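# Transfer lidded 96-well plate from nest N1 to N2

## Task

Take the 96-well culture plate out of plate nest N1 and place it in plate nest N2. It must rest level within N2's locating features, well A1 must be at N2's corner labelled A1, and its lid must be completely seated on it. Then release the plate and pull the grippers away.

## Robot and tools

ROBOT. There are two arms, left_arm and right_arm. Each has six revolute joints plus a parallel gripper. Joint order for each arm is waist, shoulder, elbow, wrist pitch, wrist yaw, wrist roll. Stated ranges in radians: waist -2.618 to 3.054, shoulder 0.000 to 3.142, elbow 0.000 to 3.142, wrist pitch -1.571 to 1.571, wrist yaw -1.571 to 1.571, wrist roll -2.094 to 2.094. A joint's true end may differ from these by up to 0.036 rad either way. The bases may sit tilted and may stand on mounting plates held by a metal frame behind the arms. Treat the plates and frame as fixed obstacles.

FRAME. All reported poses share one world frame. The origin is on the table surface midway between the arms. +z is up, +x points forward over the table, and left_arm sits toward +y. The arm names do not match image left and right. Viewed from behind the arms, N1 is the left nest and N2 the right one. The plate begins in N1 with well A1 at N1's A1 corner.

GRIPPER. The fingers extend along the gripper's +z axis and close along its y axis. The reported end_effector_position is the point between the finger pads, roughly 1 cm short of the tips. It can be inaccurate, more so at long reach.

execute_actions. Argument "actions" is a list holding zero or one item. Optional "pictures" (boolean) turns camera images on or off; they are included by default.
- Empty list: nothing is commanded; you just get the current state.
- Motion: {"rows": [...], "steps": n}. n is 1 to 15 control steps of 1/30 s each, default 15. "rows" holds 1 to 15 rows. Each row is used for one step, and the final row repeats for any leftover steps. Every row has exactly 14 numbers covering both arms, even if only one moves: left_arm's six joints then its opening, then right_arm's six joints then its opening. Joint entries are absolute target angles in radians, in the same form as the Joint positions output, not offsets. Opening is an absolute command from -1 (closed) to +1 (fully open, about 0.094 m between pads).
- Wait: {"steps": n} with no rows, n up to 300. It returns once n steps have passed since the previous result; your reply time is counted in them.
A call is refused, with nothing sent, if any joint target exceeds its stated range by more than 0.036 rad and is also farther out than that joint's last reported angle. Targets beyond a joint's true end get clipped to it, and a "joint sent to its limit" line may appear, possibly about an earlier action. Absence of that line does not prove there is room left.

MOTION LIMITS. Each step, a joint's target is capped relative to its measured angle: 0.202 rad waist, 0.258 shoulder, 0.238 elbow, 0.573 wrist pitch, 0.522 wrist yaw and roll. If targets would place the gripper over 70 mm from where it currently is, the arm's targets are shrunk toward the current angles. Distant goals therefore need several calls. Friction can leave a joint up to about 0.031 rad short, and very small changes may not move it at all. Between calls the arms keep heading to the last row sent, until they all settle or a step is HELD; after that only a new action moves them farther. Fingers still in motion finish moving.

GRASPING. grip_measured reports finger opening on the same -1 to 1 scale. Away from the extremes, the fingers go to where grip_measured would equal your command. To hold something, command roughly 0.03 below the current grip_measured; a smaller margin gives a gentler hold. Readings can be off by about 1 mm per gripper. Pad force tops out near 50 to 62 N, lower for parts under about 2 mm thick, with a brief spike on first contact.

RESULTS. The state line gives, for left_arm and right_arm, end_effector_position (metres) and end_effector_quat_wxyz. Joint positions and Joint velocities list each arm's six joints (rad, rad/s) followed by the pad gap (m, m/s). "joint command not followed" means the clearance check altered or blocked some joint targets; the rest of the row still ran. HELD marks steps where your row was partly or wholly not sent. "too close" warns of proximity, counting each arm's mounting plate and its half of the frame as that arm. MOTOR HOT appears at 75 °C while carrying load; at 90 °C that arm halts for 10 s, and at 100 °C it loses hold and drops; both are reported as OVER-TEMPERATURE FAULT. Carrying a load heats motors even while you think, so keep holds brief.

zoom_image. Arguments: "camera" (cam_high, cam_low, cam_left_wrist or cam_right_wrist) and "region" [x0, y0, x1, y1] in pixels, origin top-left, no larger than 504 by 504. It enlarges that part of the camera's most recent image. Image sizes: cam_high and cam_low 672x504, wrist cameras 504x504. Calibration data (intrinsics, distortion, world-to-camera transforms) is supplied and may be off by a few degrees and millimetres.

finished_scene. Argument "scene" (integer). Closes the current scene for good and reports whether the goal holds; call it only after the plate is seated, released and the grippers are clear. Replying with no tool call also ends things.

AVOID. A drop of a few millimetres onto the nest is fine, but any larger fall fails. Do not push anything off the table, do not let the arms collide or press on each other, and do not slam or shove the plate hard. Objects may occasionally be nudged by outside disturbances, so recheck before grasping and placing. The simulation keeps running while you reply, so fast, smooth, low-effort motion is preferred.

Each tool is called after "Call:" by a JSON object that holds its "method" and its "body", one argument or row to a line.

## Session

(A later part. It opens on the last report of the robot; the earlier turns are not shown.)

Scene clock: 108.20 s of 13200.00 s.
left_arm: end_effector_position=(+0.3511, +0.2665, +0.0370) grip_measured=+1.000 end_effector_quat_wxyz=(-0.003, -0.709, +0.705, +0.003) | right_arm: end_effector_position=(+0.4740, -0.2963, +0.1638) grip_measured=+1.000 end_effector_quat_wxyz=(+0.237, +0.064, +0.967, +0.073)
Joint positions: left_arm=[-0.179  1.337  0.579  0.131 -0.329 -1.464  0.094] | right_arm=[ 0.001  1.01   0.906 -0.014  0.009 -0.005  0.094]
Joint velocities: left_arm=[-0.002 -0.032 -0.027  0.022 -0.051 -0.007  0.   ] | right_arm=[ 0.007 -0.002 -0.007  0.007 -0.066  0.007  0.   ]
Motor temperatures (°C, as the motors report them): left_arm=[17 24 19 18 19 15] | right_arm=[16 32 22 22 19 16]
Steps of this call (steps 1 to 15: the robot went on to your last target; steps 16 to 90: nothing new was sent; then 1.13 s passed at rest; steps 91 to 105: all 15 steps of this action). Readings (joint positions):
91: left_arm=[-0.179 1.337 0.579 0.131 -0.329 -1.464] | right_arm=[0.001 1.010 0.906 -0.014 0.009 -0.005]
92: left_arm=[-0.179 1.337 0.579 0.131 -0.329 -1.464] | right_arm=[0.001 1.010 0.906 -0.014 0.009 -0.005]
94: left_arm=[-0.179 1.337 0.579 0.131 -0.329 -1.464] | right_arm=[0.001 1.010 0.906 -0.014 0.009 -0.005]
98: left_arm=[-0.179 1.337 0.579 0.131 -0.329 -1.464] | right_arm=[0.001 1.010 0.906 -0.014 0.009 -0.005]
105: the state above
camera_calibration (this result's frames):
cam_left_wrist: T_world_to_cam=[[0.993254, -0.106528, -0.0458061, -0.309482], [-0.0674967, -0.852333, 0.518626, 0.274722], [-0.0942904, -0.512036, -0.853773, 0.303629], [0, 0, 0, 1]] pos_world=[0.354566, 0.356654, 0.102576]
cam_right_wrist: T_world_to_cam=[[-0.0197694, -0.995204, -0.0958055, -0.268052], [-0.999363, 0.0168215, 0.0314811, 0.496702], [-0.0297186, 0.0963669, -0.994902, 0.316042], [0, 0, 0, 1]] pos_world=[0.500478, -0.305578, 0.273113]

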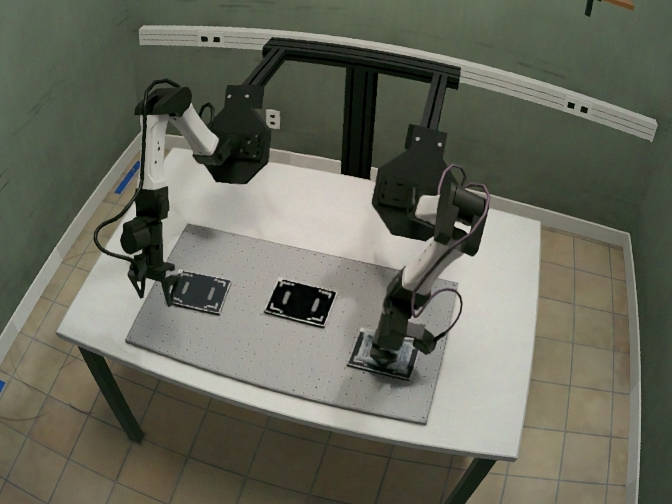

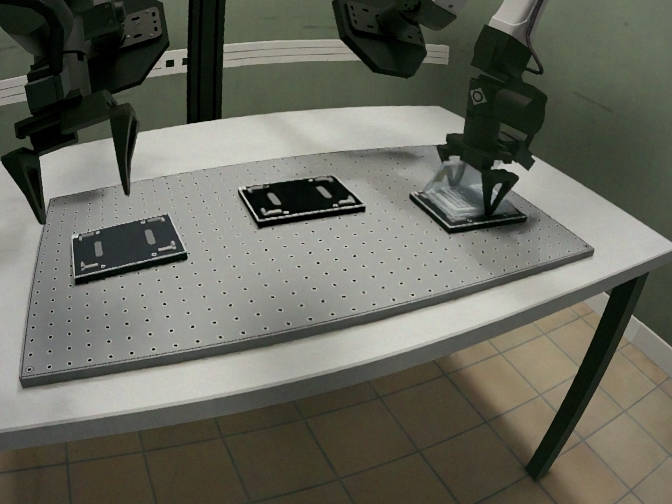

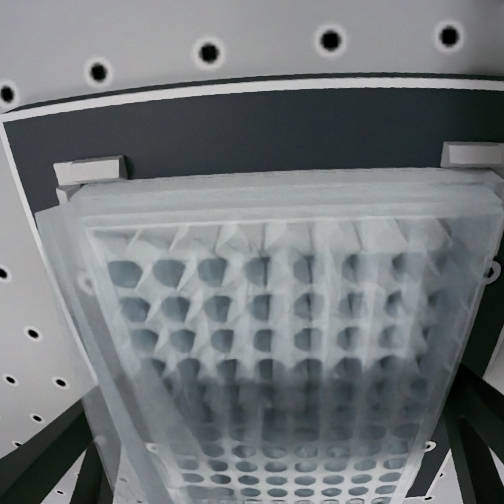

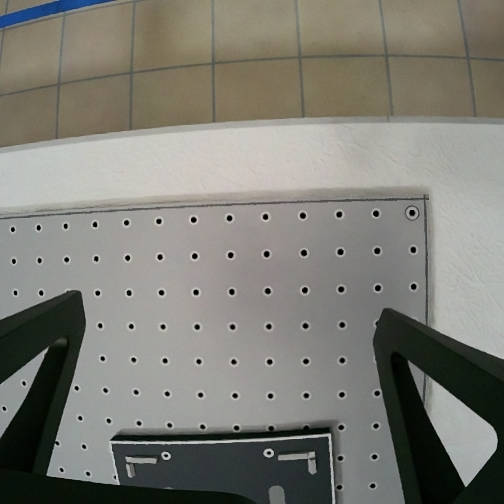

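Pressed; ease up shoulder.

Call:
{"method": "execute_actions", "body": {
  "actions": [
    {"rows":[[-0.17,1.305,0.58,0.13,-0.315,-1.46,1,0,1.0,0.9,0,0,0,1]]}
  ]
}}

Scene clock: 112.07 s of 13200.00 s.
left_arm: end_effector_position=(+0.3512, +0.2668, +0.0395) grip_measured=+1.000 end_effector_quat_wxyz=(-0.005, -0.709, +0.705, +0.002) | right_arm: end_effector_position=(+0.4740, -0.2963, +0.1638) grip_measured=+1.000 end_effector_quat_wxyz=(+0.237, +0.064, +0.967, +0.073)
Joint positions: left_arm=[-0.179  1.323  0.579  0.116 -0.325 -1.464  0.094] | right_arm=[ 0.001  1.01   0.906 -0.014  0.009 -0.005  0.094]
Joint velocities: left_arm=[ 0.012 -0.002  0.002 -0.037 -0.007 -0.022  0.   ] | right_arm=[ 0.017 -0.022 -0.002 -0.037 -0.037  0.066  0.   ]
Motor temperatures (°C, as the motors report them): left_arm=[17 24 19 18 19 15] | right_arm=[16 32 22 22 19 16]
Steps of this call (steps 1 to 15: the robot went on to your last target; steps 16 to 90: nothing new was sent; then 0.37 s passed at rest; steps 91 to 105: all 15 steps of this action). Readings (joint positions):
91: left_arm=[-0.179 1.335 0.579 0.128 -0.329 -1.464] | right_arm=[0.001 1.010 0.906 -0.014 0.009 -0.005]
92: left_arm=[-0.179 1.332 0.579 0.125 -0.328 -1.464] | right_arm=[0.001 1.010 0.906 -0.014 0.009 -0.005]
94: left_arm=[-0.179 1.326 0.579 0.118 -0.326 -1.464] | right_arm=[0.001 1.010 0.906 -0.014 0.009 -0.005]
98: left_arm=[-0.179 1.323 0.579 0.116 -0.325 -1.464] | right_arm=[0.001 1.010 0.906 -0.014 0.009 -0.005]
105: the state above
camera_calibration (this result's frames):
cam_left_wrist: T_world_to_cam=[[0.993099, -0.107413, -0.0470875, -0.309114], [-0.0671966, -0.850183, 0.522181, 0.272788], [-0.0961223, -0.515414, -0.851533, 0.307366], [0, 0, 0, 1]] pos_world=[0.354856, 0.357137, 0.104732]
cam_right_wrist: T_world_to_cam=[[-0.0197694, -0.995204, -0.0958055, -0.268052], [-0.999363, 0.0168215, 0.0314811, 0.496702], [-0.0297186, 0.0963669, -0.994902, 0.316042], [0, 0, 0, 1]] pos_world=[0.500478, -0.305578, 0.273113]

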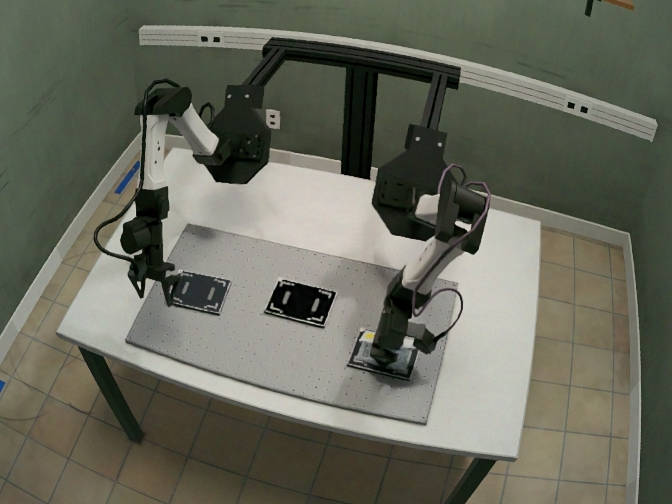

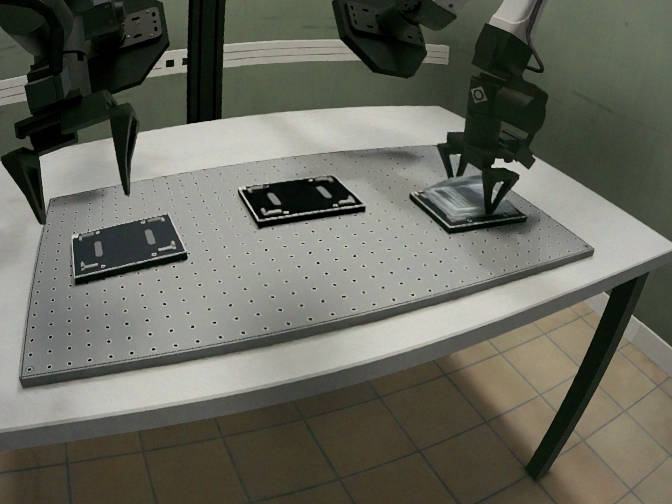

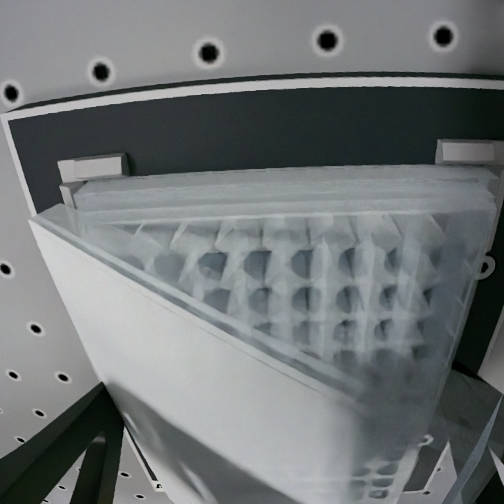

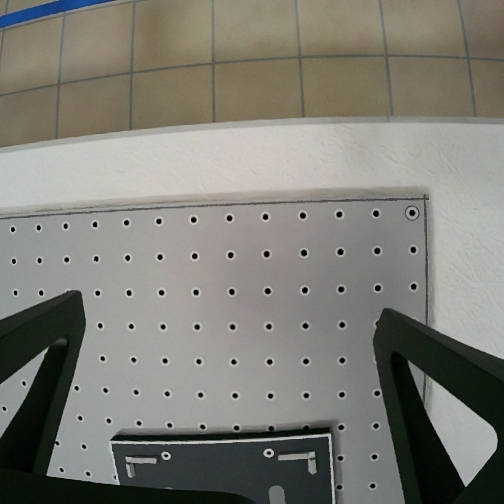

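Actually the −x finger is on the lid edge. Lift more.

Call:
{"method": "execute_actions", "body": {
  "actions": [
    {"rows":[[-0.17,1.29,0.58,0.10,-0.315,-1.46,1,0,1.0,0.9,0,0,0,1],[-0.17,1.29,0.58,0.09,-0.315,-1.46,1,0,1.0,0.9,0,0,0,1],[-0.17,1.28,0.58,0.08,-0.315,-1.46,1,0,1.0,0.9,0,0,0,1],[-0.17,1.27,0.58,0.06,-0.315,-1.46,1,0,1.0,0.9,0,0,0,1]]}
  ]
}}

Call:
{"method": "zoom_image", "body": {
  "camera": "cam_low",
  "region": [390, 130, 550, 250]
}}

Scene clock: 121.47 s of 13200.00 s.
left_arm: end_effector_position=(+0.3520, +0.2692, +0.0472) grip_measured=+1.000 end_effector_quat_wxyz=(-0.007, -0.708, +0.706, +0.002) | right_arm: end_effector_position=(+0.4740, -0.2963, +0.1638) grip_measured=+1.000 end_effector_quat_wxyz=(+0.237, +0.064, +0.967, +0.073)
Joint positions: left_arm=[-0.179  1.283  0.579  0.072 -0.324 -1.464  0.094] | right_arm=[ 0.001  1.01   0.906 -0.014  0.009 -0.005  0.094]
Joint velocities: left_arm=[-0.007  0.002 -0.007 -0.051  0.007 -0.022  0.   ] | right_arm=[ 0.012 -0.002 -0.007 -0.037  0.007  0.007  0.   ]
Motor temperatures (°C, as the motors report them): left_arm=[17 25 19 18 19 15] | right_arm=[16 33 22 23 19 16]
Steps of this call (steps 1 to 15: the robot went on to your last target; steps 16 to 90: nothing new was sent; then 5.90 s passed at rest; steps 91 to 105: all 15 steps of this action). Readings (joint positions):
91: left_arm=[-0.179 1.321 0.579 0.113 -0.325 -1.464] | right_arm=[0.001 1.010 0.906 -0.014 0.009 -0.005]
92: left_arm=[-0.179 1.317 0.579 0.108 -0.324 -1.464] | right_arm=[0.001 1.010 0.906 -0.014 0.009 -0.005]
94: left_arm=[-0.179 1.304 0.579 0.094 -0.324 -1.464] | right_arm=[0.001 1.010 0.906 -0.014 0.009 -0.005]
98: left_arm=[-0.179 1.283 0.579 0.082 -0.324 -1.464] | right_arm=[0.001 1.010 0.906 -0.014 0.009 -0.005]
105: the state above
camera_calibration (this result's frames):
cam_left_wrist: T_world_to_cam=[[0.992833, -0.108588, -0.0499202, -0.308693], [-0.0665232, -0.849121, 0.523992, 0.270311], [-0.0992874, -0.516916, -0.850259, 0.31672], [0, 0, 0, 1]] pos_world=[0.355909, 0.359724, 0.112243]
cam_right_wrist: T_world_to_cam=[[-0.0197694, -0.995204, -0.0958055, -0.268052], [-0.999363, 0.0168215, 0.0314811, 0.496702], [-0.0297186, 0.0963669, -0.994902, 0.316042], [0, 0, 0, 1]] pos_world=[0.500478, -0.305578, 0.273113]

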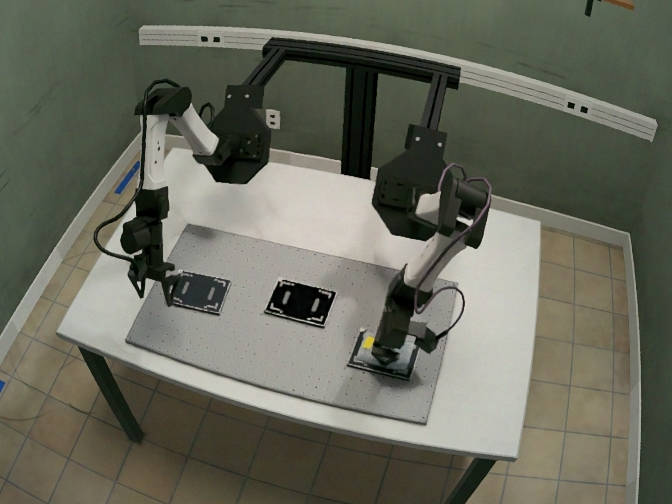

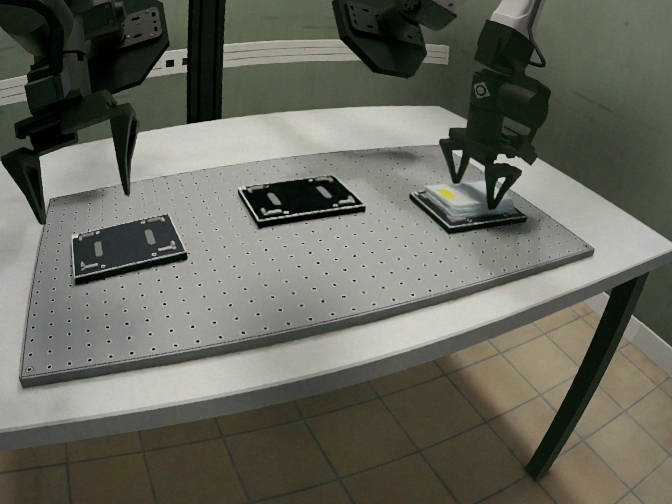

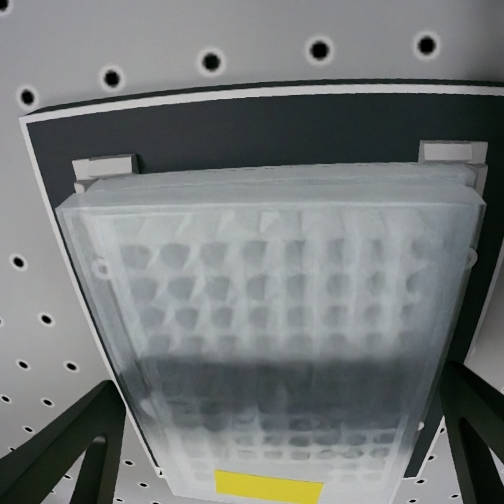

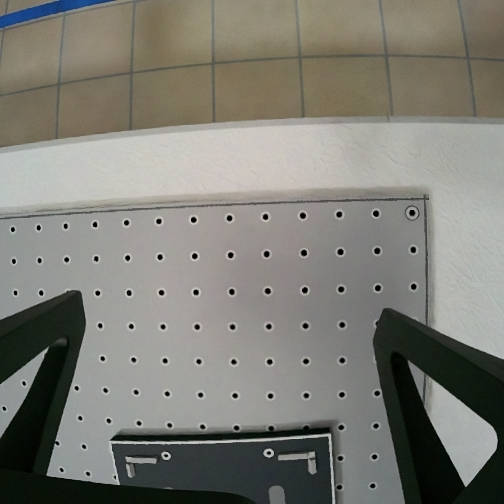

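Region (390, 130, 550, 250) of cam_low's 672x504 image, scaled by 3.150, with more detail than that image has; it fills the top 378 rows of this view, and the rest is white.

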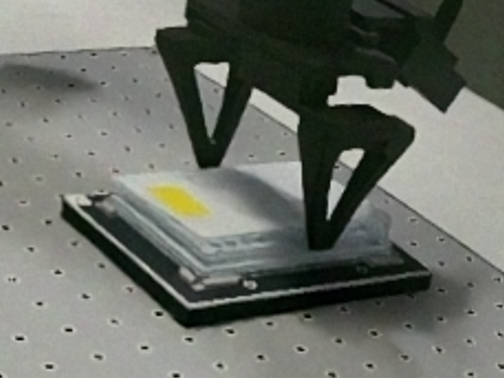

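Call:
{"method": "execute_actions", "body": {
  "actions": [
    {"rows":[[-0.17,1.30,0.58,0.095,-0.34,-1.46,1,0,1.0,0.9,0,0,0,1],[-0.17,1.31,0.58,0.105,-0.34,-1.46,1,0,1.0,0.9,0,0,0,1],[-0.17,1.32,0.58,0.115,-0.34,-1.46,1,0,1.0,0.9,0,0,0,1],[-0.17,1.33,0.58,0.125,-0.34,-1.46,1,0,1.0,0.9,0,0,0,1]]}
  ]
}}

Scene clock: 127.70 s of 13200.00 s.
left_arm: end_effector_position=(+0.3524, +0.2687, +0.0408) grip_measured=+1.000 end_effector_quat_wxyz=(-0.001, -0.709, +0.705, +0.004) | right_arm: end_effector_position=(+0.4740, -0.2963, +0.1638) grip_measured=+1.000 end_effector_quat_wxyz=(+0.237, +0.064, +0.967, +0.073)
Joint positions: left_arm=[-0.179  1.317  0.579  0.114 -0.333 -1.464  0.094] | right_arm=[ 0.001  1.01   0.906 -0.014  0.009 -0.005  0.094]
Joint velocities: left_arm=[ 0.012 -0.012 -0.007 -0.007  0.022 -0.037  0.   ] | right_arm=[ 0.002  0.012 -0.002 -0.037  0.007 -0.007  0.   ]
Motor temperatures (°C, as the motors report them): left_arm=[17 25 19 17 19 15] | right_arm=[16 33 22 23 19 16]
Steps of this call (steps 1 to 15: the robot went on to your last target; steps 16 to 90: nothing new was sent; then 2.73 s passed at rest; steps 91 to 105: all 15 steps of this action). Readings (joint positions):
91: left_arm=[-0.179 1.283 0.579 0.071 -0.325 -1.464] | right_arm=[0.001 1.010 0.906 -0.014 0.009 -0.005]
92: left_arm=[-0.179 1.284 0.579 0.075 -0.327 -1.464] | right_arm=[0.001 1.010 0.906 -0.014 0.009 -0.005]
94: left_arm=[-0.179 1.295 0.579 0.090 -0.330 -1.464] | right_arm=[0.001 1.010 0.906 -0.014 0.009 -0.005]
98: left_arm=[-0.179 1.316 0.579 0.104 -0.332 -1.464] | right_arm=[0.001 1.010 0.906 -0.014 0.009 -0.005]
105: the state above
camera_calibration (this result's frames):
cam_left_wrist: T_world_to_cam=[[0.993405, -0.105626, -0.0446064, -0.31072], [-0.0677606, -0.854664, 0.514741, 0.27559], [-0.0924933, -0.508324, -0.856184, 0.306524], [0, 0, 0, 1]] pos_world=[0.355696, 0.35853, 0.106724]
cam_right_wrist: T_world_to_cam=[[-0.0197694, -0.995204, -0.0958055, -0.268052], [-0.999363, 0.0168215, 0.0314811, 0.496702], [-0.0297186, 0.0963669, -0.994902, 0.316042], [0, 0, 0, 1]] pos_world=[0.500478, -0.305578, 0.273113]

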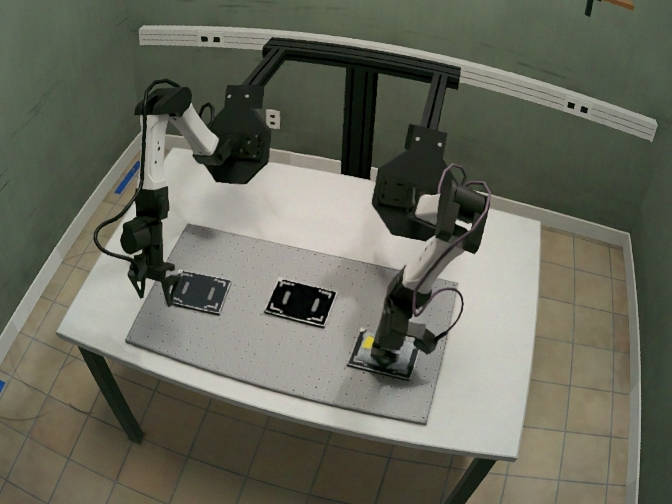

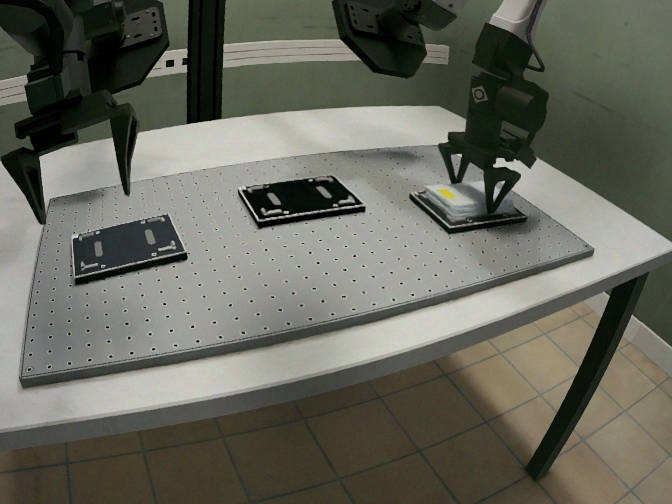

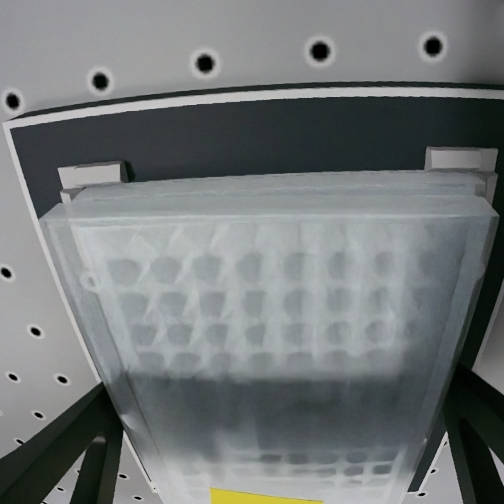

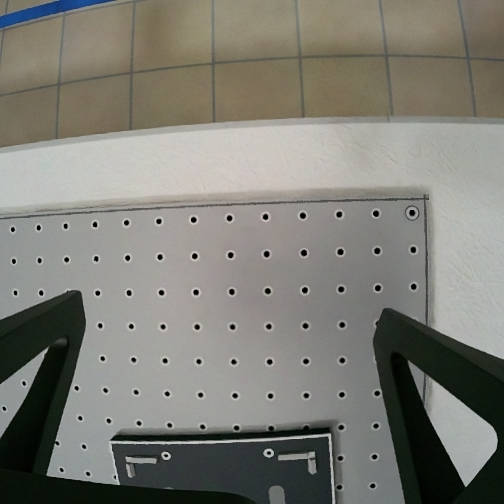

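Left tip marginal; shift −x 3 mm then descend.

Call:
{"method": "execute_actions", "body": {
  "actions": [
    {"rows":[[-0.17,1.32,0.58,0.09,-0.34,-1.46,1,0,1.0,0.9,0,0,0,1]]}
  ],
  "pictures": false
}}

Call:
{"method": "execute_actions", "body": {
  "actions": [
    {"rows":[[-0.17,1.335,0.58,0.12,-0.34,-1.46,1,0,1.0,0.9,0,0,0,1],[-0.17,1.345,0.58,0.13,-0.34,-1.46,1,0,1.0,0.9,0,0,0,1],[-0.17,1.355,0.58,0.142,-0.34,-1.46,1,0,1.0,0.9,0,0,0,1]]}
  ]
}}

Scene clock: 133.77 s of 13200.00 s.
left_arm: end_effector_position=(+0.3500, +0.2686, +0.0408) grip_measured=+1.000 end_effector_quat_wxyz=(-0.005, -0.708, +0.706, +0.007) | right_arm: end_effector_position=(+0.4740, -0.2963, +0.1638) grip_measured=+1.000 end_effector_quat_wxyz=(+0.237, +0.064, +0.967, +0.073)
Joint positions: left_arm=[-0.179  1.317  0.579  0.103 -0.334 -1.464  0.094] | right_arm=[ 0.001  1.01   0.906 -0.014  0.009 -0.005  0.094]
Joint velocities: left_arm=[ 0.007 -0.002  0.007 -0.066 -0.081  0.007  0.   ] | right_arm=[ 0.007 -0.002  0.017 -0.007 -0.066  0.095  0.   ]
Motor temperatures (°C, as the motors report them): left_arm=[17 25 19 17 19 15] | right_arm=[16 34 22 23 19 16]
Steps of this call (steps 1 to 15: the robot went on to your last target; steps 16 to 90: nothing new was sent; then 2.57 s passed at rest; steps 91 to 105: all 15 steps of this action). Readings (joint positions):
91: left_arm=[-0.179 1.317 0.579 0.114 -0.334 -1.464] | right_arm=[0.001 1.010 0.906 -0.014 0.009 -0.005]
92: left_arm=[-0.179 1.317 0.579 0.112 -0.334 -1.464] | right_arm=[0.001 1.010 0.906 -0.014 0.009 -0.005]
94: left_arm=[-0.179 1.317 0.579 0.107 -0.334 -1.464] | right_arm=[0.001 1.010 0.906 -0.014 0.009 -0.005]
98: left_arm=[-0.179 1.317 0.579 0.103 -0.334 -1.464] | right_arm=[0.001 1.010 0.906 -0.014 0.009 -0.005]
105: the state above

Scene clock: 134.27 s of 13200.00 s.
left_arm: end_effector_position=(+0.3503, +0.2672, +0.0364) grip_measured=+1.000 end_effector_quat_wxyz=(-0.003, -0.709, +0.705, +0.005) | right_arm: end_effector_position=(+0.4740, -0.2963, +0.1638) grip_measured=+1.000 end_effector_quat_wxyz=(+0.237, +0.064, +0.967, +0.073)
Joint positions: left_arm=[-0.179  1.34   0.579  0.132 -0.334 -1.464  0.094] | right_arm=[ 0.001  1.01   0.906 -0.014  0.009 -0.005  0.094]
Joint velocities: left_arm=[-0.002 -0.012 -0.007 -0.007 -0.007  0.007  0.   ] | right_arm=[-0.012 -0.012 -0.012 -0.007 -0.007  0.007  0.   ]
Motor temperatures (°C, as the motors report them): left_arm=[17 25 19 17 19 15] | right_arm=[16 34 22 23 19 16]
Steps of this call (steps 1 to 15: all 15 steps of this action). Readings (joint positions):
1: left_arm=[-0.179 1.317 0.579 0.104 -0.334 -1.464] | right_arm=[0.001 1.010 0.906 -0.014 0.009 -0.005]
2: left_arm=[-0.179 1.318 0.579 0.107 -0.334 -1.464] | right_arm=[0.001 1.010 0.906 -0.014 0.009 -0.005]
4: left_arm=[-0.179 1.329 0.579 0.119 -0.334 -1.464] | right_arm=[0.001 1.010 0.906 -0.014 0.009 -0.005]
8: left_arm=[-0.179 1.340 0.579 0.129 -0.334 -1.464] | right_arm=[0.001 1.010 0.906 -0.014 0.009 -0.005]
15: the state above
camera_calibration (this result's frames):
cam_left_wrist: T_world_to_cam=[[0.993039, -0.107075, -0.0490759, -0.308316], [-0.066753, -0.854892, 0.514493, 0.276094], [-0.097044, -0.507636, -0.856089, 0.303195], [0, 0, 0, 1]] pos_world=[0.354023, 0.35693, 0.102382]
cam_right_wrist: T_world_to_cam=[[-0.0197694, -0.995204, -0.0958055, -0.268052], [-0.999363, 0.0168215, 0.0314811, 0.496702], [-0.0297186, 0.0963669, -0.994902, 0.316042], [0, 0, 0, 1]] pos_world=[0.500478, -0.305578, 0.273113]

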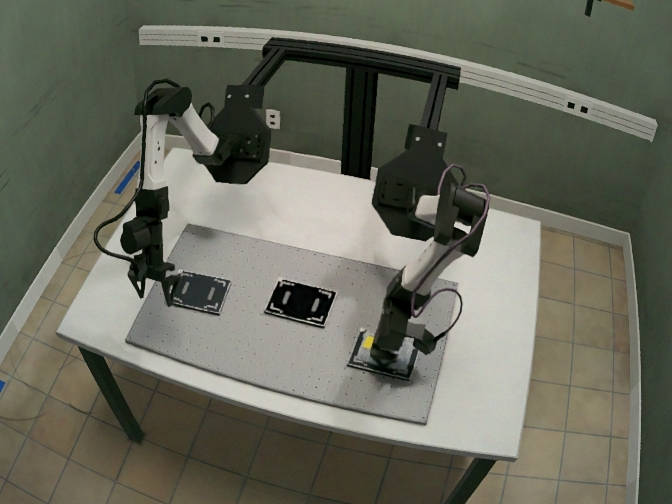

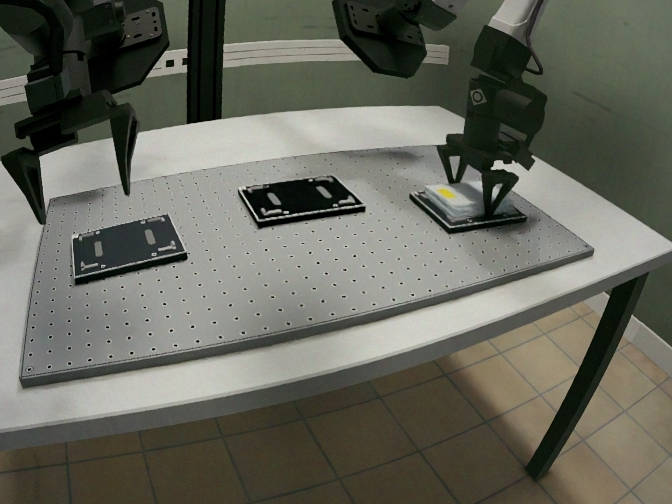

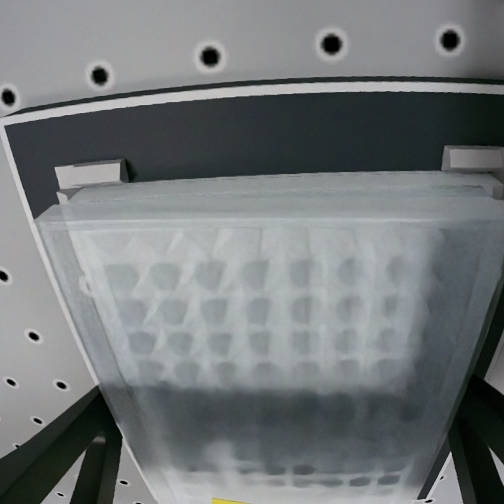

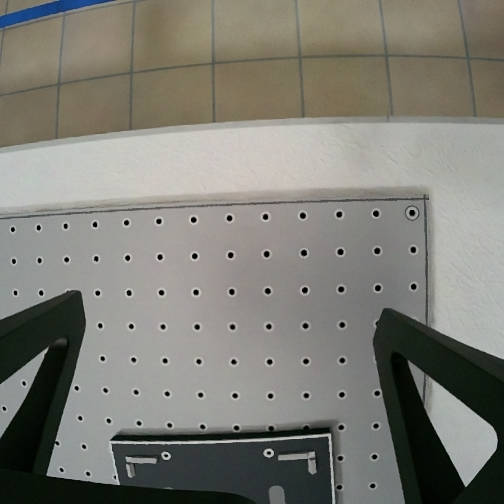

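Clear. Descend further, drifting +x, partly closing.

Call:
{"method": "execute_actions", "body": {
  "actions": [
    {"rows":[[-0.165,1.365,0.58,0.155,-0.33,-1.46,1,0,1.0,0.9,0,0,0,1],[-0.165,1.375,0.58,0.17,-0.33,-1.46,1,0,1.0,0.9,0,0,0,1],[-0.16,1.385,0.58,0.185,-0.33,-1.46,1,0,1.0,0.9,0,0,0,1],[-0.16,1.385,0.58,0.195,-0.33,-1.46,1,0,1.0,0.9,0,0,0,1]]}
  ],
  "pictures": false
}}

Call:
{"method": "execute_actions", "body": {
  "actions": [
    {"rows":[[-0.16,1.385,0.58,0.195,-0.33,-1.46,0.88,0,1.0,0.9,0,0,0,1]]}
  ]
}}

Call:
{"method": "zoom_image", "body": {
  "camera": "cam_low",
  "region": [390, 130, 550, 250]
}}

Scene clock: 142.37 s of 13200.00 s.
left_arm: end_effector_position=(+0.3535, +0.2678, +0.0337) grip_measured=+1.000 end_effector_quat_wxyz=(+0.004, -0.711, +0.703, +0.001) | right_arm: end_effector_position=(+0.4740, -0.2963, +0.1638) grip_measured=+1.000 end_effector_quat_wxyz=(+0.237, +0.064, +0.967, +0.073)
Joint positions: left_arm=[-0.176  1.353  0.579  0.162 -0.334 -1.464  0.094] | right_arm=[ 0.001  1.01   0.906 -0.014  0.009 -0.005  0.094]
Joint velocities: left_arm=[-0.017  0.007  0.007  0.007 -0.051 -0.095  0.   ] | right_arm=[-0.007 -0.002  0.002 -0.007  0.007  0.051  0.   ]
Motor temperatures (°C, as the motors report them): left_arm=[16 24 19 17 19 15] | right_arm=[16 34 22 23 19 16]
Steps of this call (steps 1 to 15: the robot went on to your last target; steps 16 to 90: nothing new was sent; then 4.60 s passed at rest; steps 91 to 105: all 15 steps of this action). Readings (joint positions):
91: left_arm=[-0.179 1.341 0.579 0.135 -0.334 -1.464] | right_arm=[0.001 1.010 0.906 -0.014 0.009 -0.005]
92: left_arm=[-0.177 1.345 0.579 0.140 -0.334 -1.464] | right_arm=[0.001 1.010 0.906 -0.014 0.009 -0.005]
94: left_arm=[-0.176 1.351 0.579 0.151 -0.334 -1.464] | right_arm=[0.001 1.010 0.906 -0.014 0.009 -0.005]
98: left_arm=[-0.176 1.353 0.579 0.162 -0.334 -1.464] | right_arm=[0.001 1.010 0.906 -0.014 0.009 -0.005]
105: the state above

Scene clock: 142.87 s of 13200.00 s.
left_arm: end_effector_position=(+0.3535, +0.2678, +0.0337) grip_measured=+0.882 end_effector_quat_wxyz=(+0.004, -0.711, +0.703, +0.001) | right_arm: end_effector_position=(+0.4740, -0.2963, +0.1638) grip_measured=+1.000 end_effector_quat_wxyz=(+0.237, +0.064, +0.967, +0.073)
Joint positions: left_arm=[-0.176  1.353  0.579  0.162 -0.334 -1.464  0.088] | right_arm=[ 0.001  1.01   0.906 -0.014  0.009 -0.005  0.094]
Joint velocities: left_arm=[ 0.012  0.007 -0.002  0.022 -0.051  0.037  0.   ] | right_arm=[-0.007 -0.002  0.002 -0.051 -0.007 -0.066  0.   ]
Motor temperatures (°C, as the motors report them): left_arm=[16 24 19 17 19 15] | right_arm=[16 34 22 23 19 16]
Steps of this call (steps 1 to 15: all 15 steps of this action). Readings (joint positions):
1: left_arm=[-0.176 1.353 0.579 0.162 -0.334 -1.464] | right_arm=[0.001 1.010 0.906 -0.014 0.009 -0.005]
2: left_arm=[-0.176 1.353 0.579 0.162 -0.334 -1.464] | right_arm=[0.001 1.010 0.906 -0.014 0.009 -0.005]
4: left_arm=[-0.176 1.353 0.579 0.162 -0.334 -1.464] | right_arm=[0.001 1.010 0.906 -0.014 0.009 -0.005]
8: left_arm=[-0.176 1.353 0.579 0.162 -0.334 -1.464] | right_arm=[0.001 1.010 0.906 -0.014 0.009 -0.005]
15: the state above
camera_calibration (this result's frames):
cam_left_wrist: T_world_to_cam=[[0.994403, -0.0999335, -0.0342997, -0.314431], [-0.0685611, -0.857333, 0.510177, 0.279712], [-0.0803899, -0.504969, -0.859385, 0.29503], [0, 0, 0, 1]] pos_world=[0.355566, 0.357366, 0.100057]
cam_right_wrist: T_world_to_cam=[[-0.0197694, -0.995204, -0.0958055, -0.268052], [-0.999363, 0.0168215, 0.0314811, 0.496702], [-0.0297186, 0.0963669, -0.994902, 0.316042], [0, 0, 0, 1]] pos_world=[0.500478, -0.305578, 0.273113]

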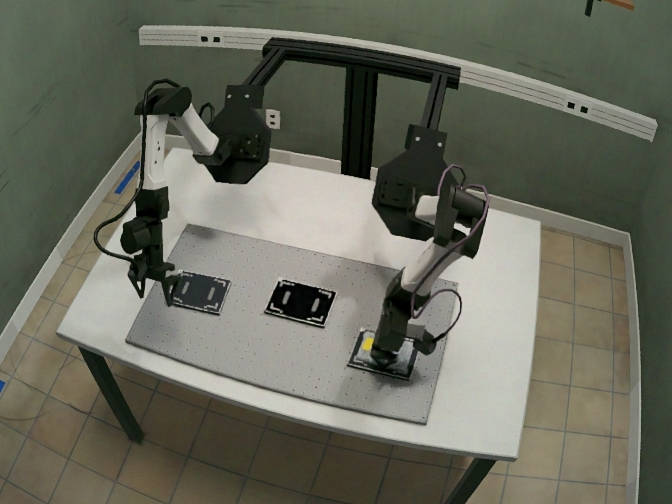

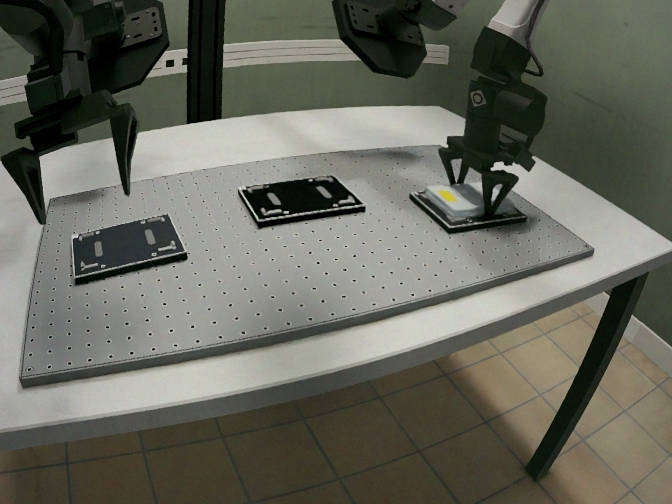

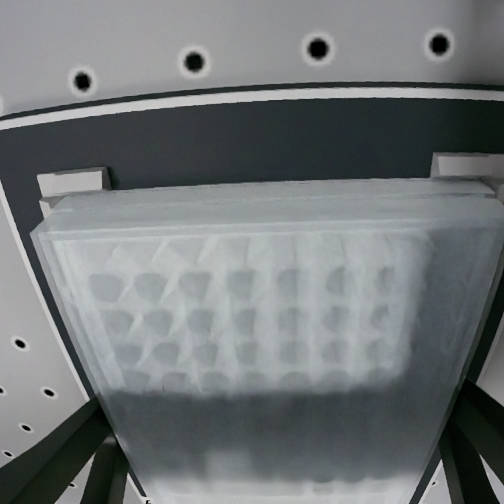

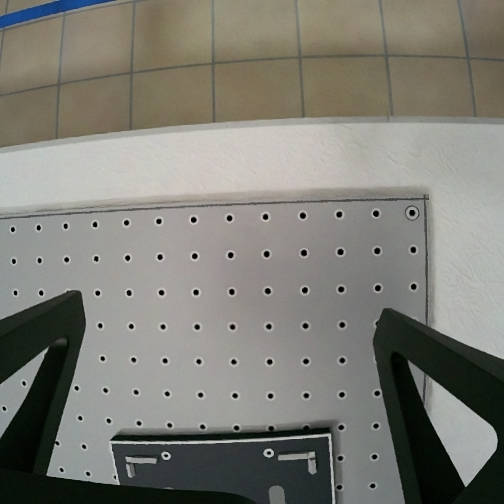

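Region (390, 130, 550, 250) of cam_low's 672x504 image, scaled by 3.150, with more detail than that image has; it fills the top 378 rows of this view, and the rest is white.

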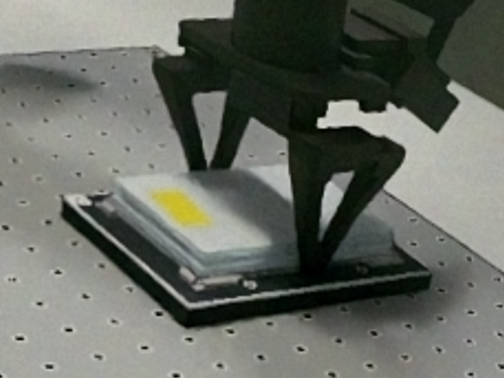

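Call:
{"method": "execute_actions", "body": {
  "actions": [
    {"rows":[[-0.17,1.375,0.58,0.145,-0.33,-1.46,0.84,0,1.0,0.9,0,0,0,1],[-0.17,1.375,0.58,0.145,-0.33,-1.46,0.84,0,1.0,0.9,0,0,0,1],[-0.17,1.375,0.58,0.145,-0.33,-1.46,0.82,0,1.0,0.9,0,0,0,1],[-0.17,1.375,0.58,0.145,-0.33,-1.46,0.78,0,1.0,0.9,0,0,0,1]]}
  ],
  "pictures": false
}}

Call:
{"method": "execute_actions", "body": {
  "actions": [
    {"rows":[[-0.18,1.335,0.58,0.14,-0.335,-1.46,0.78,0,1.0,0.9,0,0,0,1],[-0.18,1.325,0.58,0.13,-0.335,-1.46,0.78,0,1.0,0.9,0,0,0,1],[-0.19,1.315,0.58,0.115,-0.34,-1.46,0.78,0,1.0,0.9,0,0,0,1],[-0.19,1.305,0.58,0.10,-0.34,-1.46,0.78,0,1.0,0.9,0,0,0,1]]}
  ]
}}

Call:
{"method": "zoom_image", "body": {
  "camera": "cam_low",
  "region": [390, 130, 550, 250]
}}

Scene clock: 161.67 s of 13200.00 s.
left_arm: end_effector_position=(+0.3531, +0.2678, +0.0337) grip_measured=+0.807 end_effector_quat_wxyz=(+0.004, -0.711, +0.703, +0.002) | right_arm: end_effector_position=(+0.4740, -0.2963, +0.1638) grip_measured=+1.000 end_effector_quat_wxyz=(+0.237, +0.064, +0.967, +0.073)
Joint positions: left_arm=[-0.176  1.353  0.579  0.161 -0.334 -1.464  0.085] | right_arm=[ 0.001  1.01   0.906 -0.014  0.009 -0.005  0.094]
Joint velocities: left_arm=[-0.022 -0.002 -0.002 -0.037  0.022  0.095 -0.002] | right_arm=[ 0.017  0.002 -0.012  0.022 -0.066 -0.022  0.   ]
Motor temperatures (°C, as the motors report them): left_arm=[16 23 19 17 19 15] | right_arm=[16 35 22 23 19 16]
Steps of this call (steps 1 to 15: the robot went on to your last target; steps 16 to 90: nothing new was sent; then 15.30 s passed at rest; steps 91 to 105: all 15 steps of this action). Readings (joint positions):
91: left_arm=[-0.176 1.353 0.579 0.161 -0.334 -1.464] | right_arm=[0.001 1.010 0.906 -0.014 0.009 -0.005]
92: left_arm=[-0.176 1.353 0.579 0.161 -0.334 -1.464] | right_arm=[0.001 1.010 0.906 -0.014 0.009 -0.005]
94: left_arm=[-0.176 1.353 0.579 0.161 -0.334 -1.464] | right_arm=[0.001 1.010 0.906 -0.014 0.009 -0.005]
98: left_arm=[-0.176 1.353 0.579 0.161 -0.334 -1.464] | right_arm=[0.001 1.010 0.906 -0.014 0.009 -0.005]
105: the state above

Scene clock: 162.17 s of 13200.00 s.
left_arm: end_effector_position=(+0.3514, +0.2686, +0.0403) grip_measured=+0.807 end_effector_quat_wxyz=(-0.002, -0.709, +0.705, +0.005) | right_arm: end_effector_position=(+0.4740, -0.2963, +0.1638) grip_measured=+1.000 end_effector_quat_wxyz=(+0.237, +0.064, +0.967, +0.073)
Joint positions: left_arm=[-0.179  1.32   0.579  0.113 -0.334 -1.464  0.085] | right_arm=[ 0.001  1.01   0.906 -0.014  0.009 -0.005  0.094]
Joint velocities: left_arm=[ 0.012  0.022  0.002  0.007  0.007 -0.022 -0.   ] | right_arm=[ 0.012 -0.007 -0.002  0.081 -0.037 -0.022  0.   ]
Motor temperatures (°C, as the motors report them): left_arm=[16 23 19 17 19 15] | right_arm=[16 35 22 23 19 16]
Steps of this call (steps 1 to 15: all 15 steps of this action). Readings (joint positions):
1: left_arm=[-0.176 1.352 0.579 0.161 -0.334 -1.464] | right_arm=[0.001 1.010 0.906 -0.014 0.009 -0.005]
2: left_arm=[-0.176 1.350 0.579 0.159 -0.334 -1.464] | right_arm=[0.001 1.010 0.906 -0.014 0.009 -0.005]
4: left_arm=[-0.178 1.339 0.579 0.145 -0.334 -1.464] | right_arm=[0.001 1.010 0.906 -0.014 0.009 -0.005]
8: left_arm=[-0.179 1.320 0.579 0.126 -0.334 -1.464] | right_arm=[0.001 1.010 0.906 -0.014 0.009 -0.005]
15: the state above
camera_calibration (this result's frames):
cam_left_wrist: T_world_to_cam=[[0.993062, -0.10722, -0.0482907, -0.309048], [-0.067255, -0.854729, 0.514699, 0.275484], [-0.0964613, -0.50788, -0.85601, 0.307192], [0, 0, 0, 1]] pos_world=[0.355064, 0.358345, 0.106244]
cam_right_wrist: T_world_to_cam=[[-0.0197694, -0.995204, -0.0958055, -0.268052], [-0.999363, 0.0168215, 0.0314811, 0.496702], [-0.0297186, 0.0963669, -0.994902, 0.316042], [0, 0, 0, 1]] pos_world=[0.500478, -0.305578, 0.273113]

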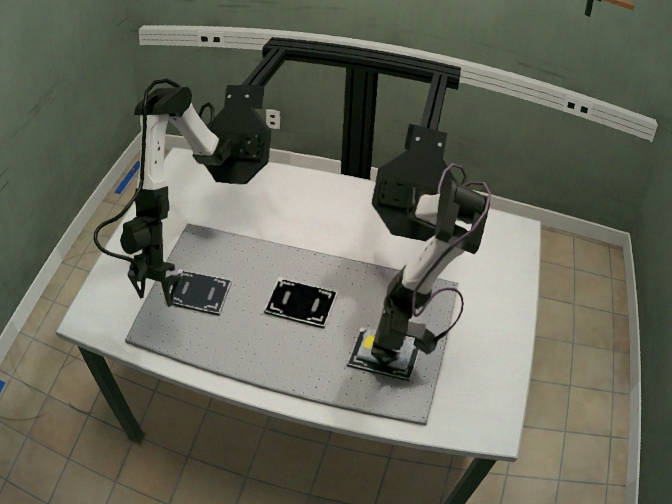

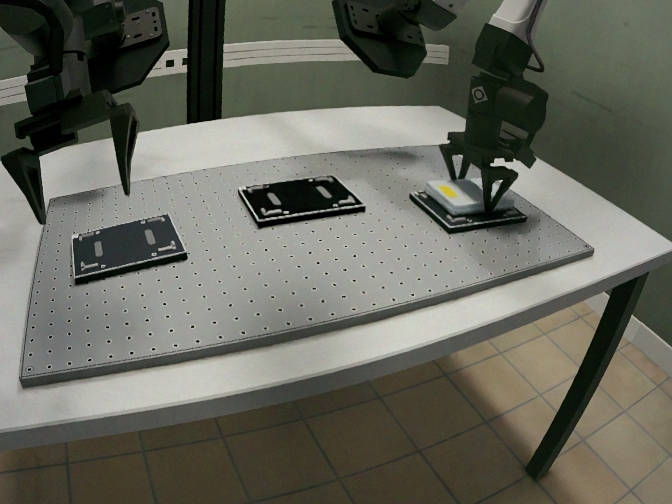

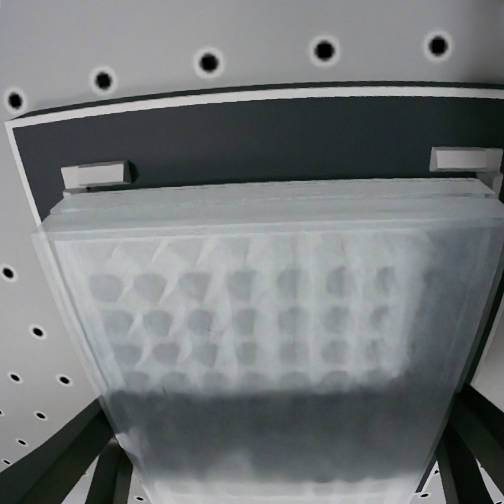

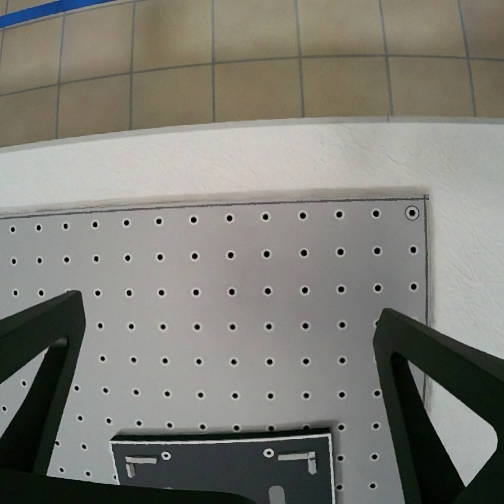

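Region (390, 130, 550, 250) of cam_low's 672x504 image, scaled by 3.150, with more detail than that image has; it fills the top 378 rows of this view, and the rest is white.

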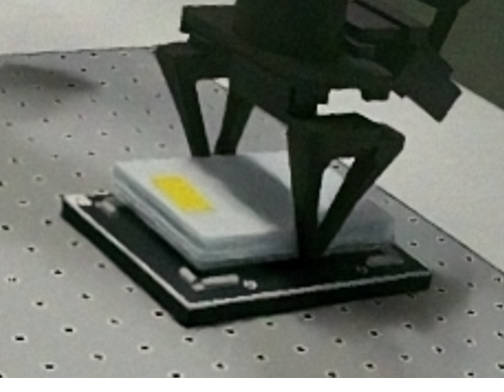

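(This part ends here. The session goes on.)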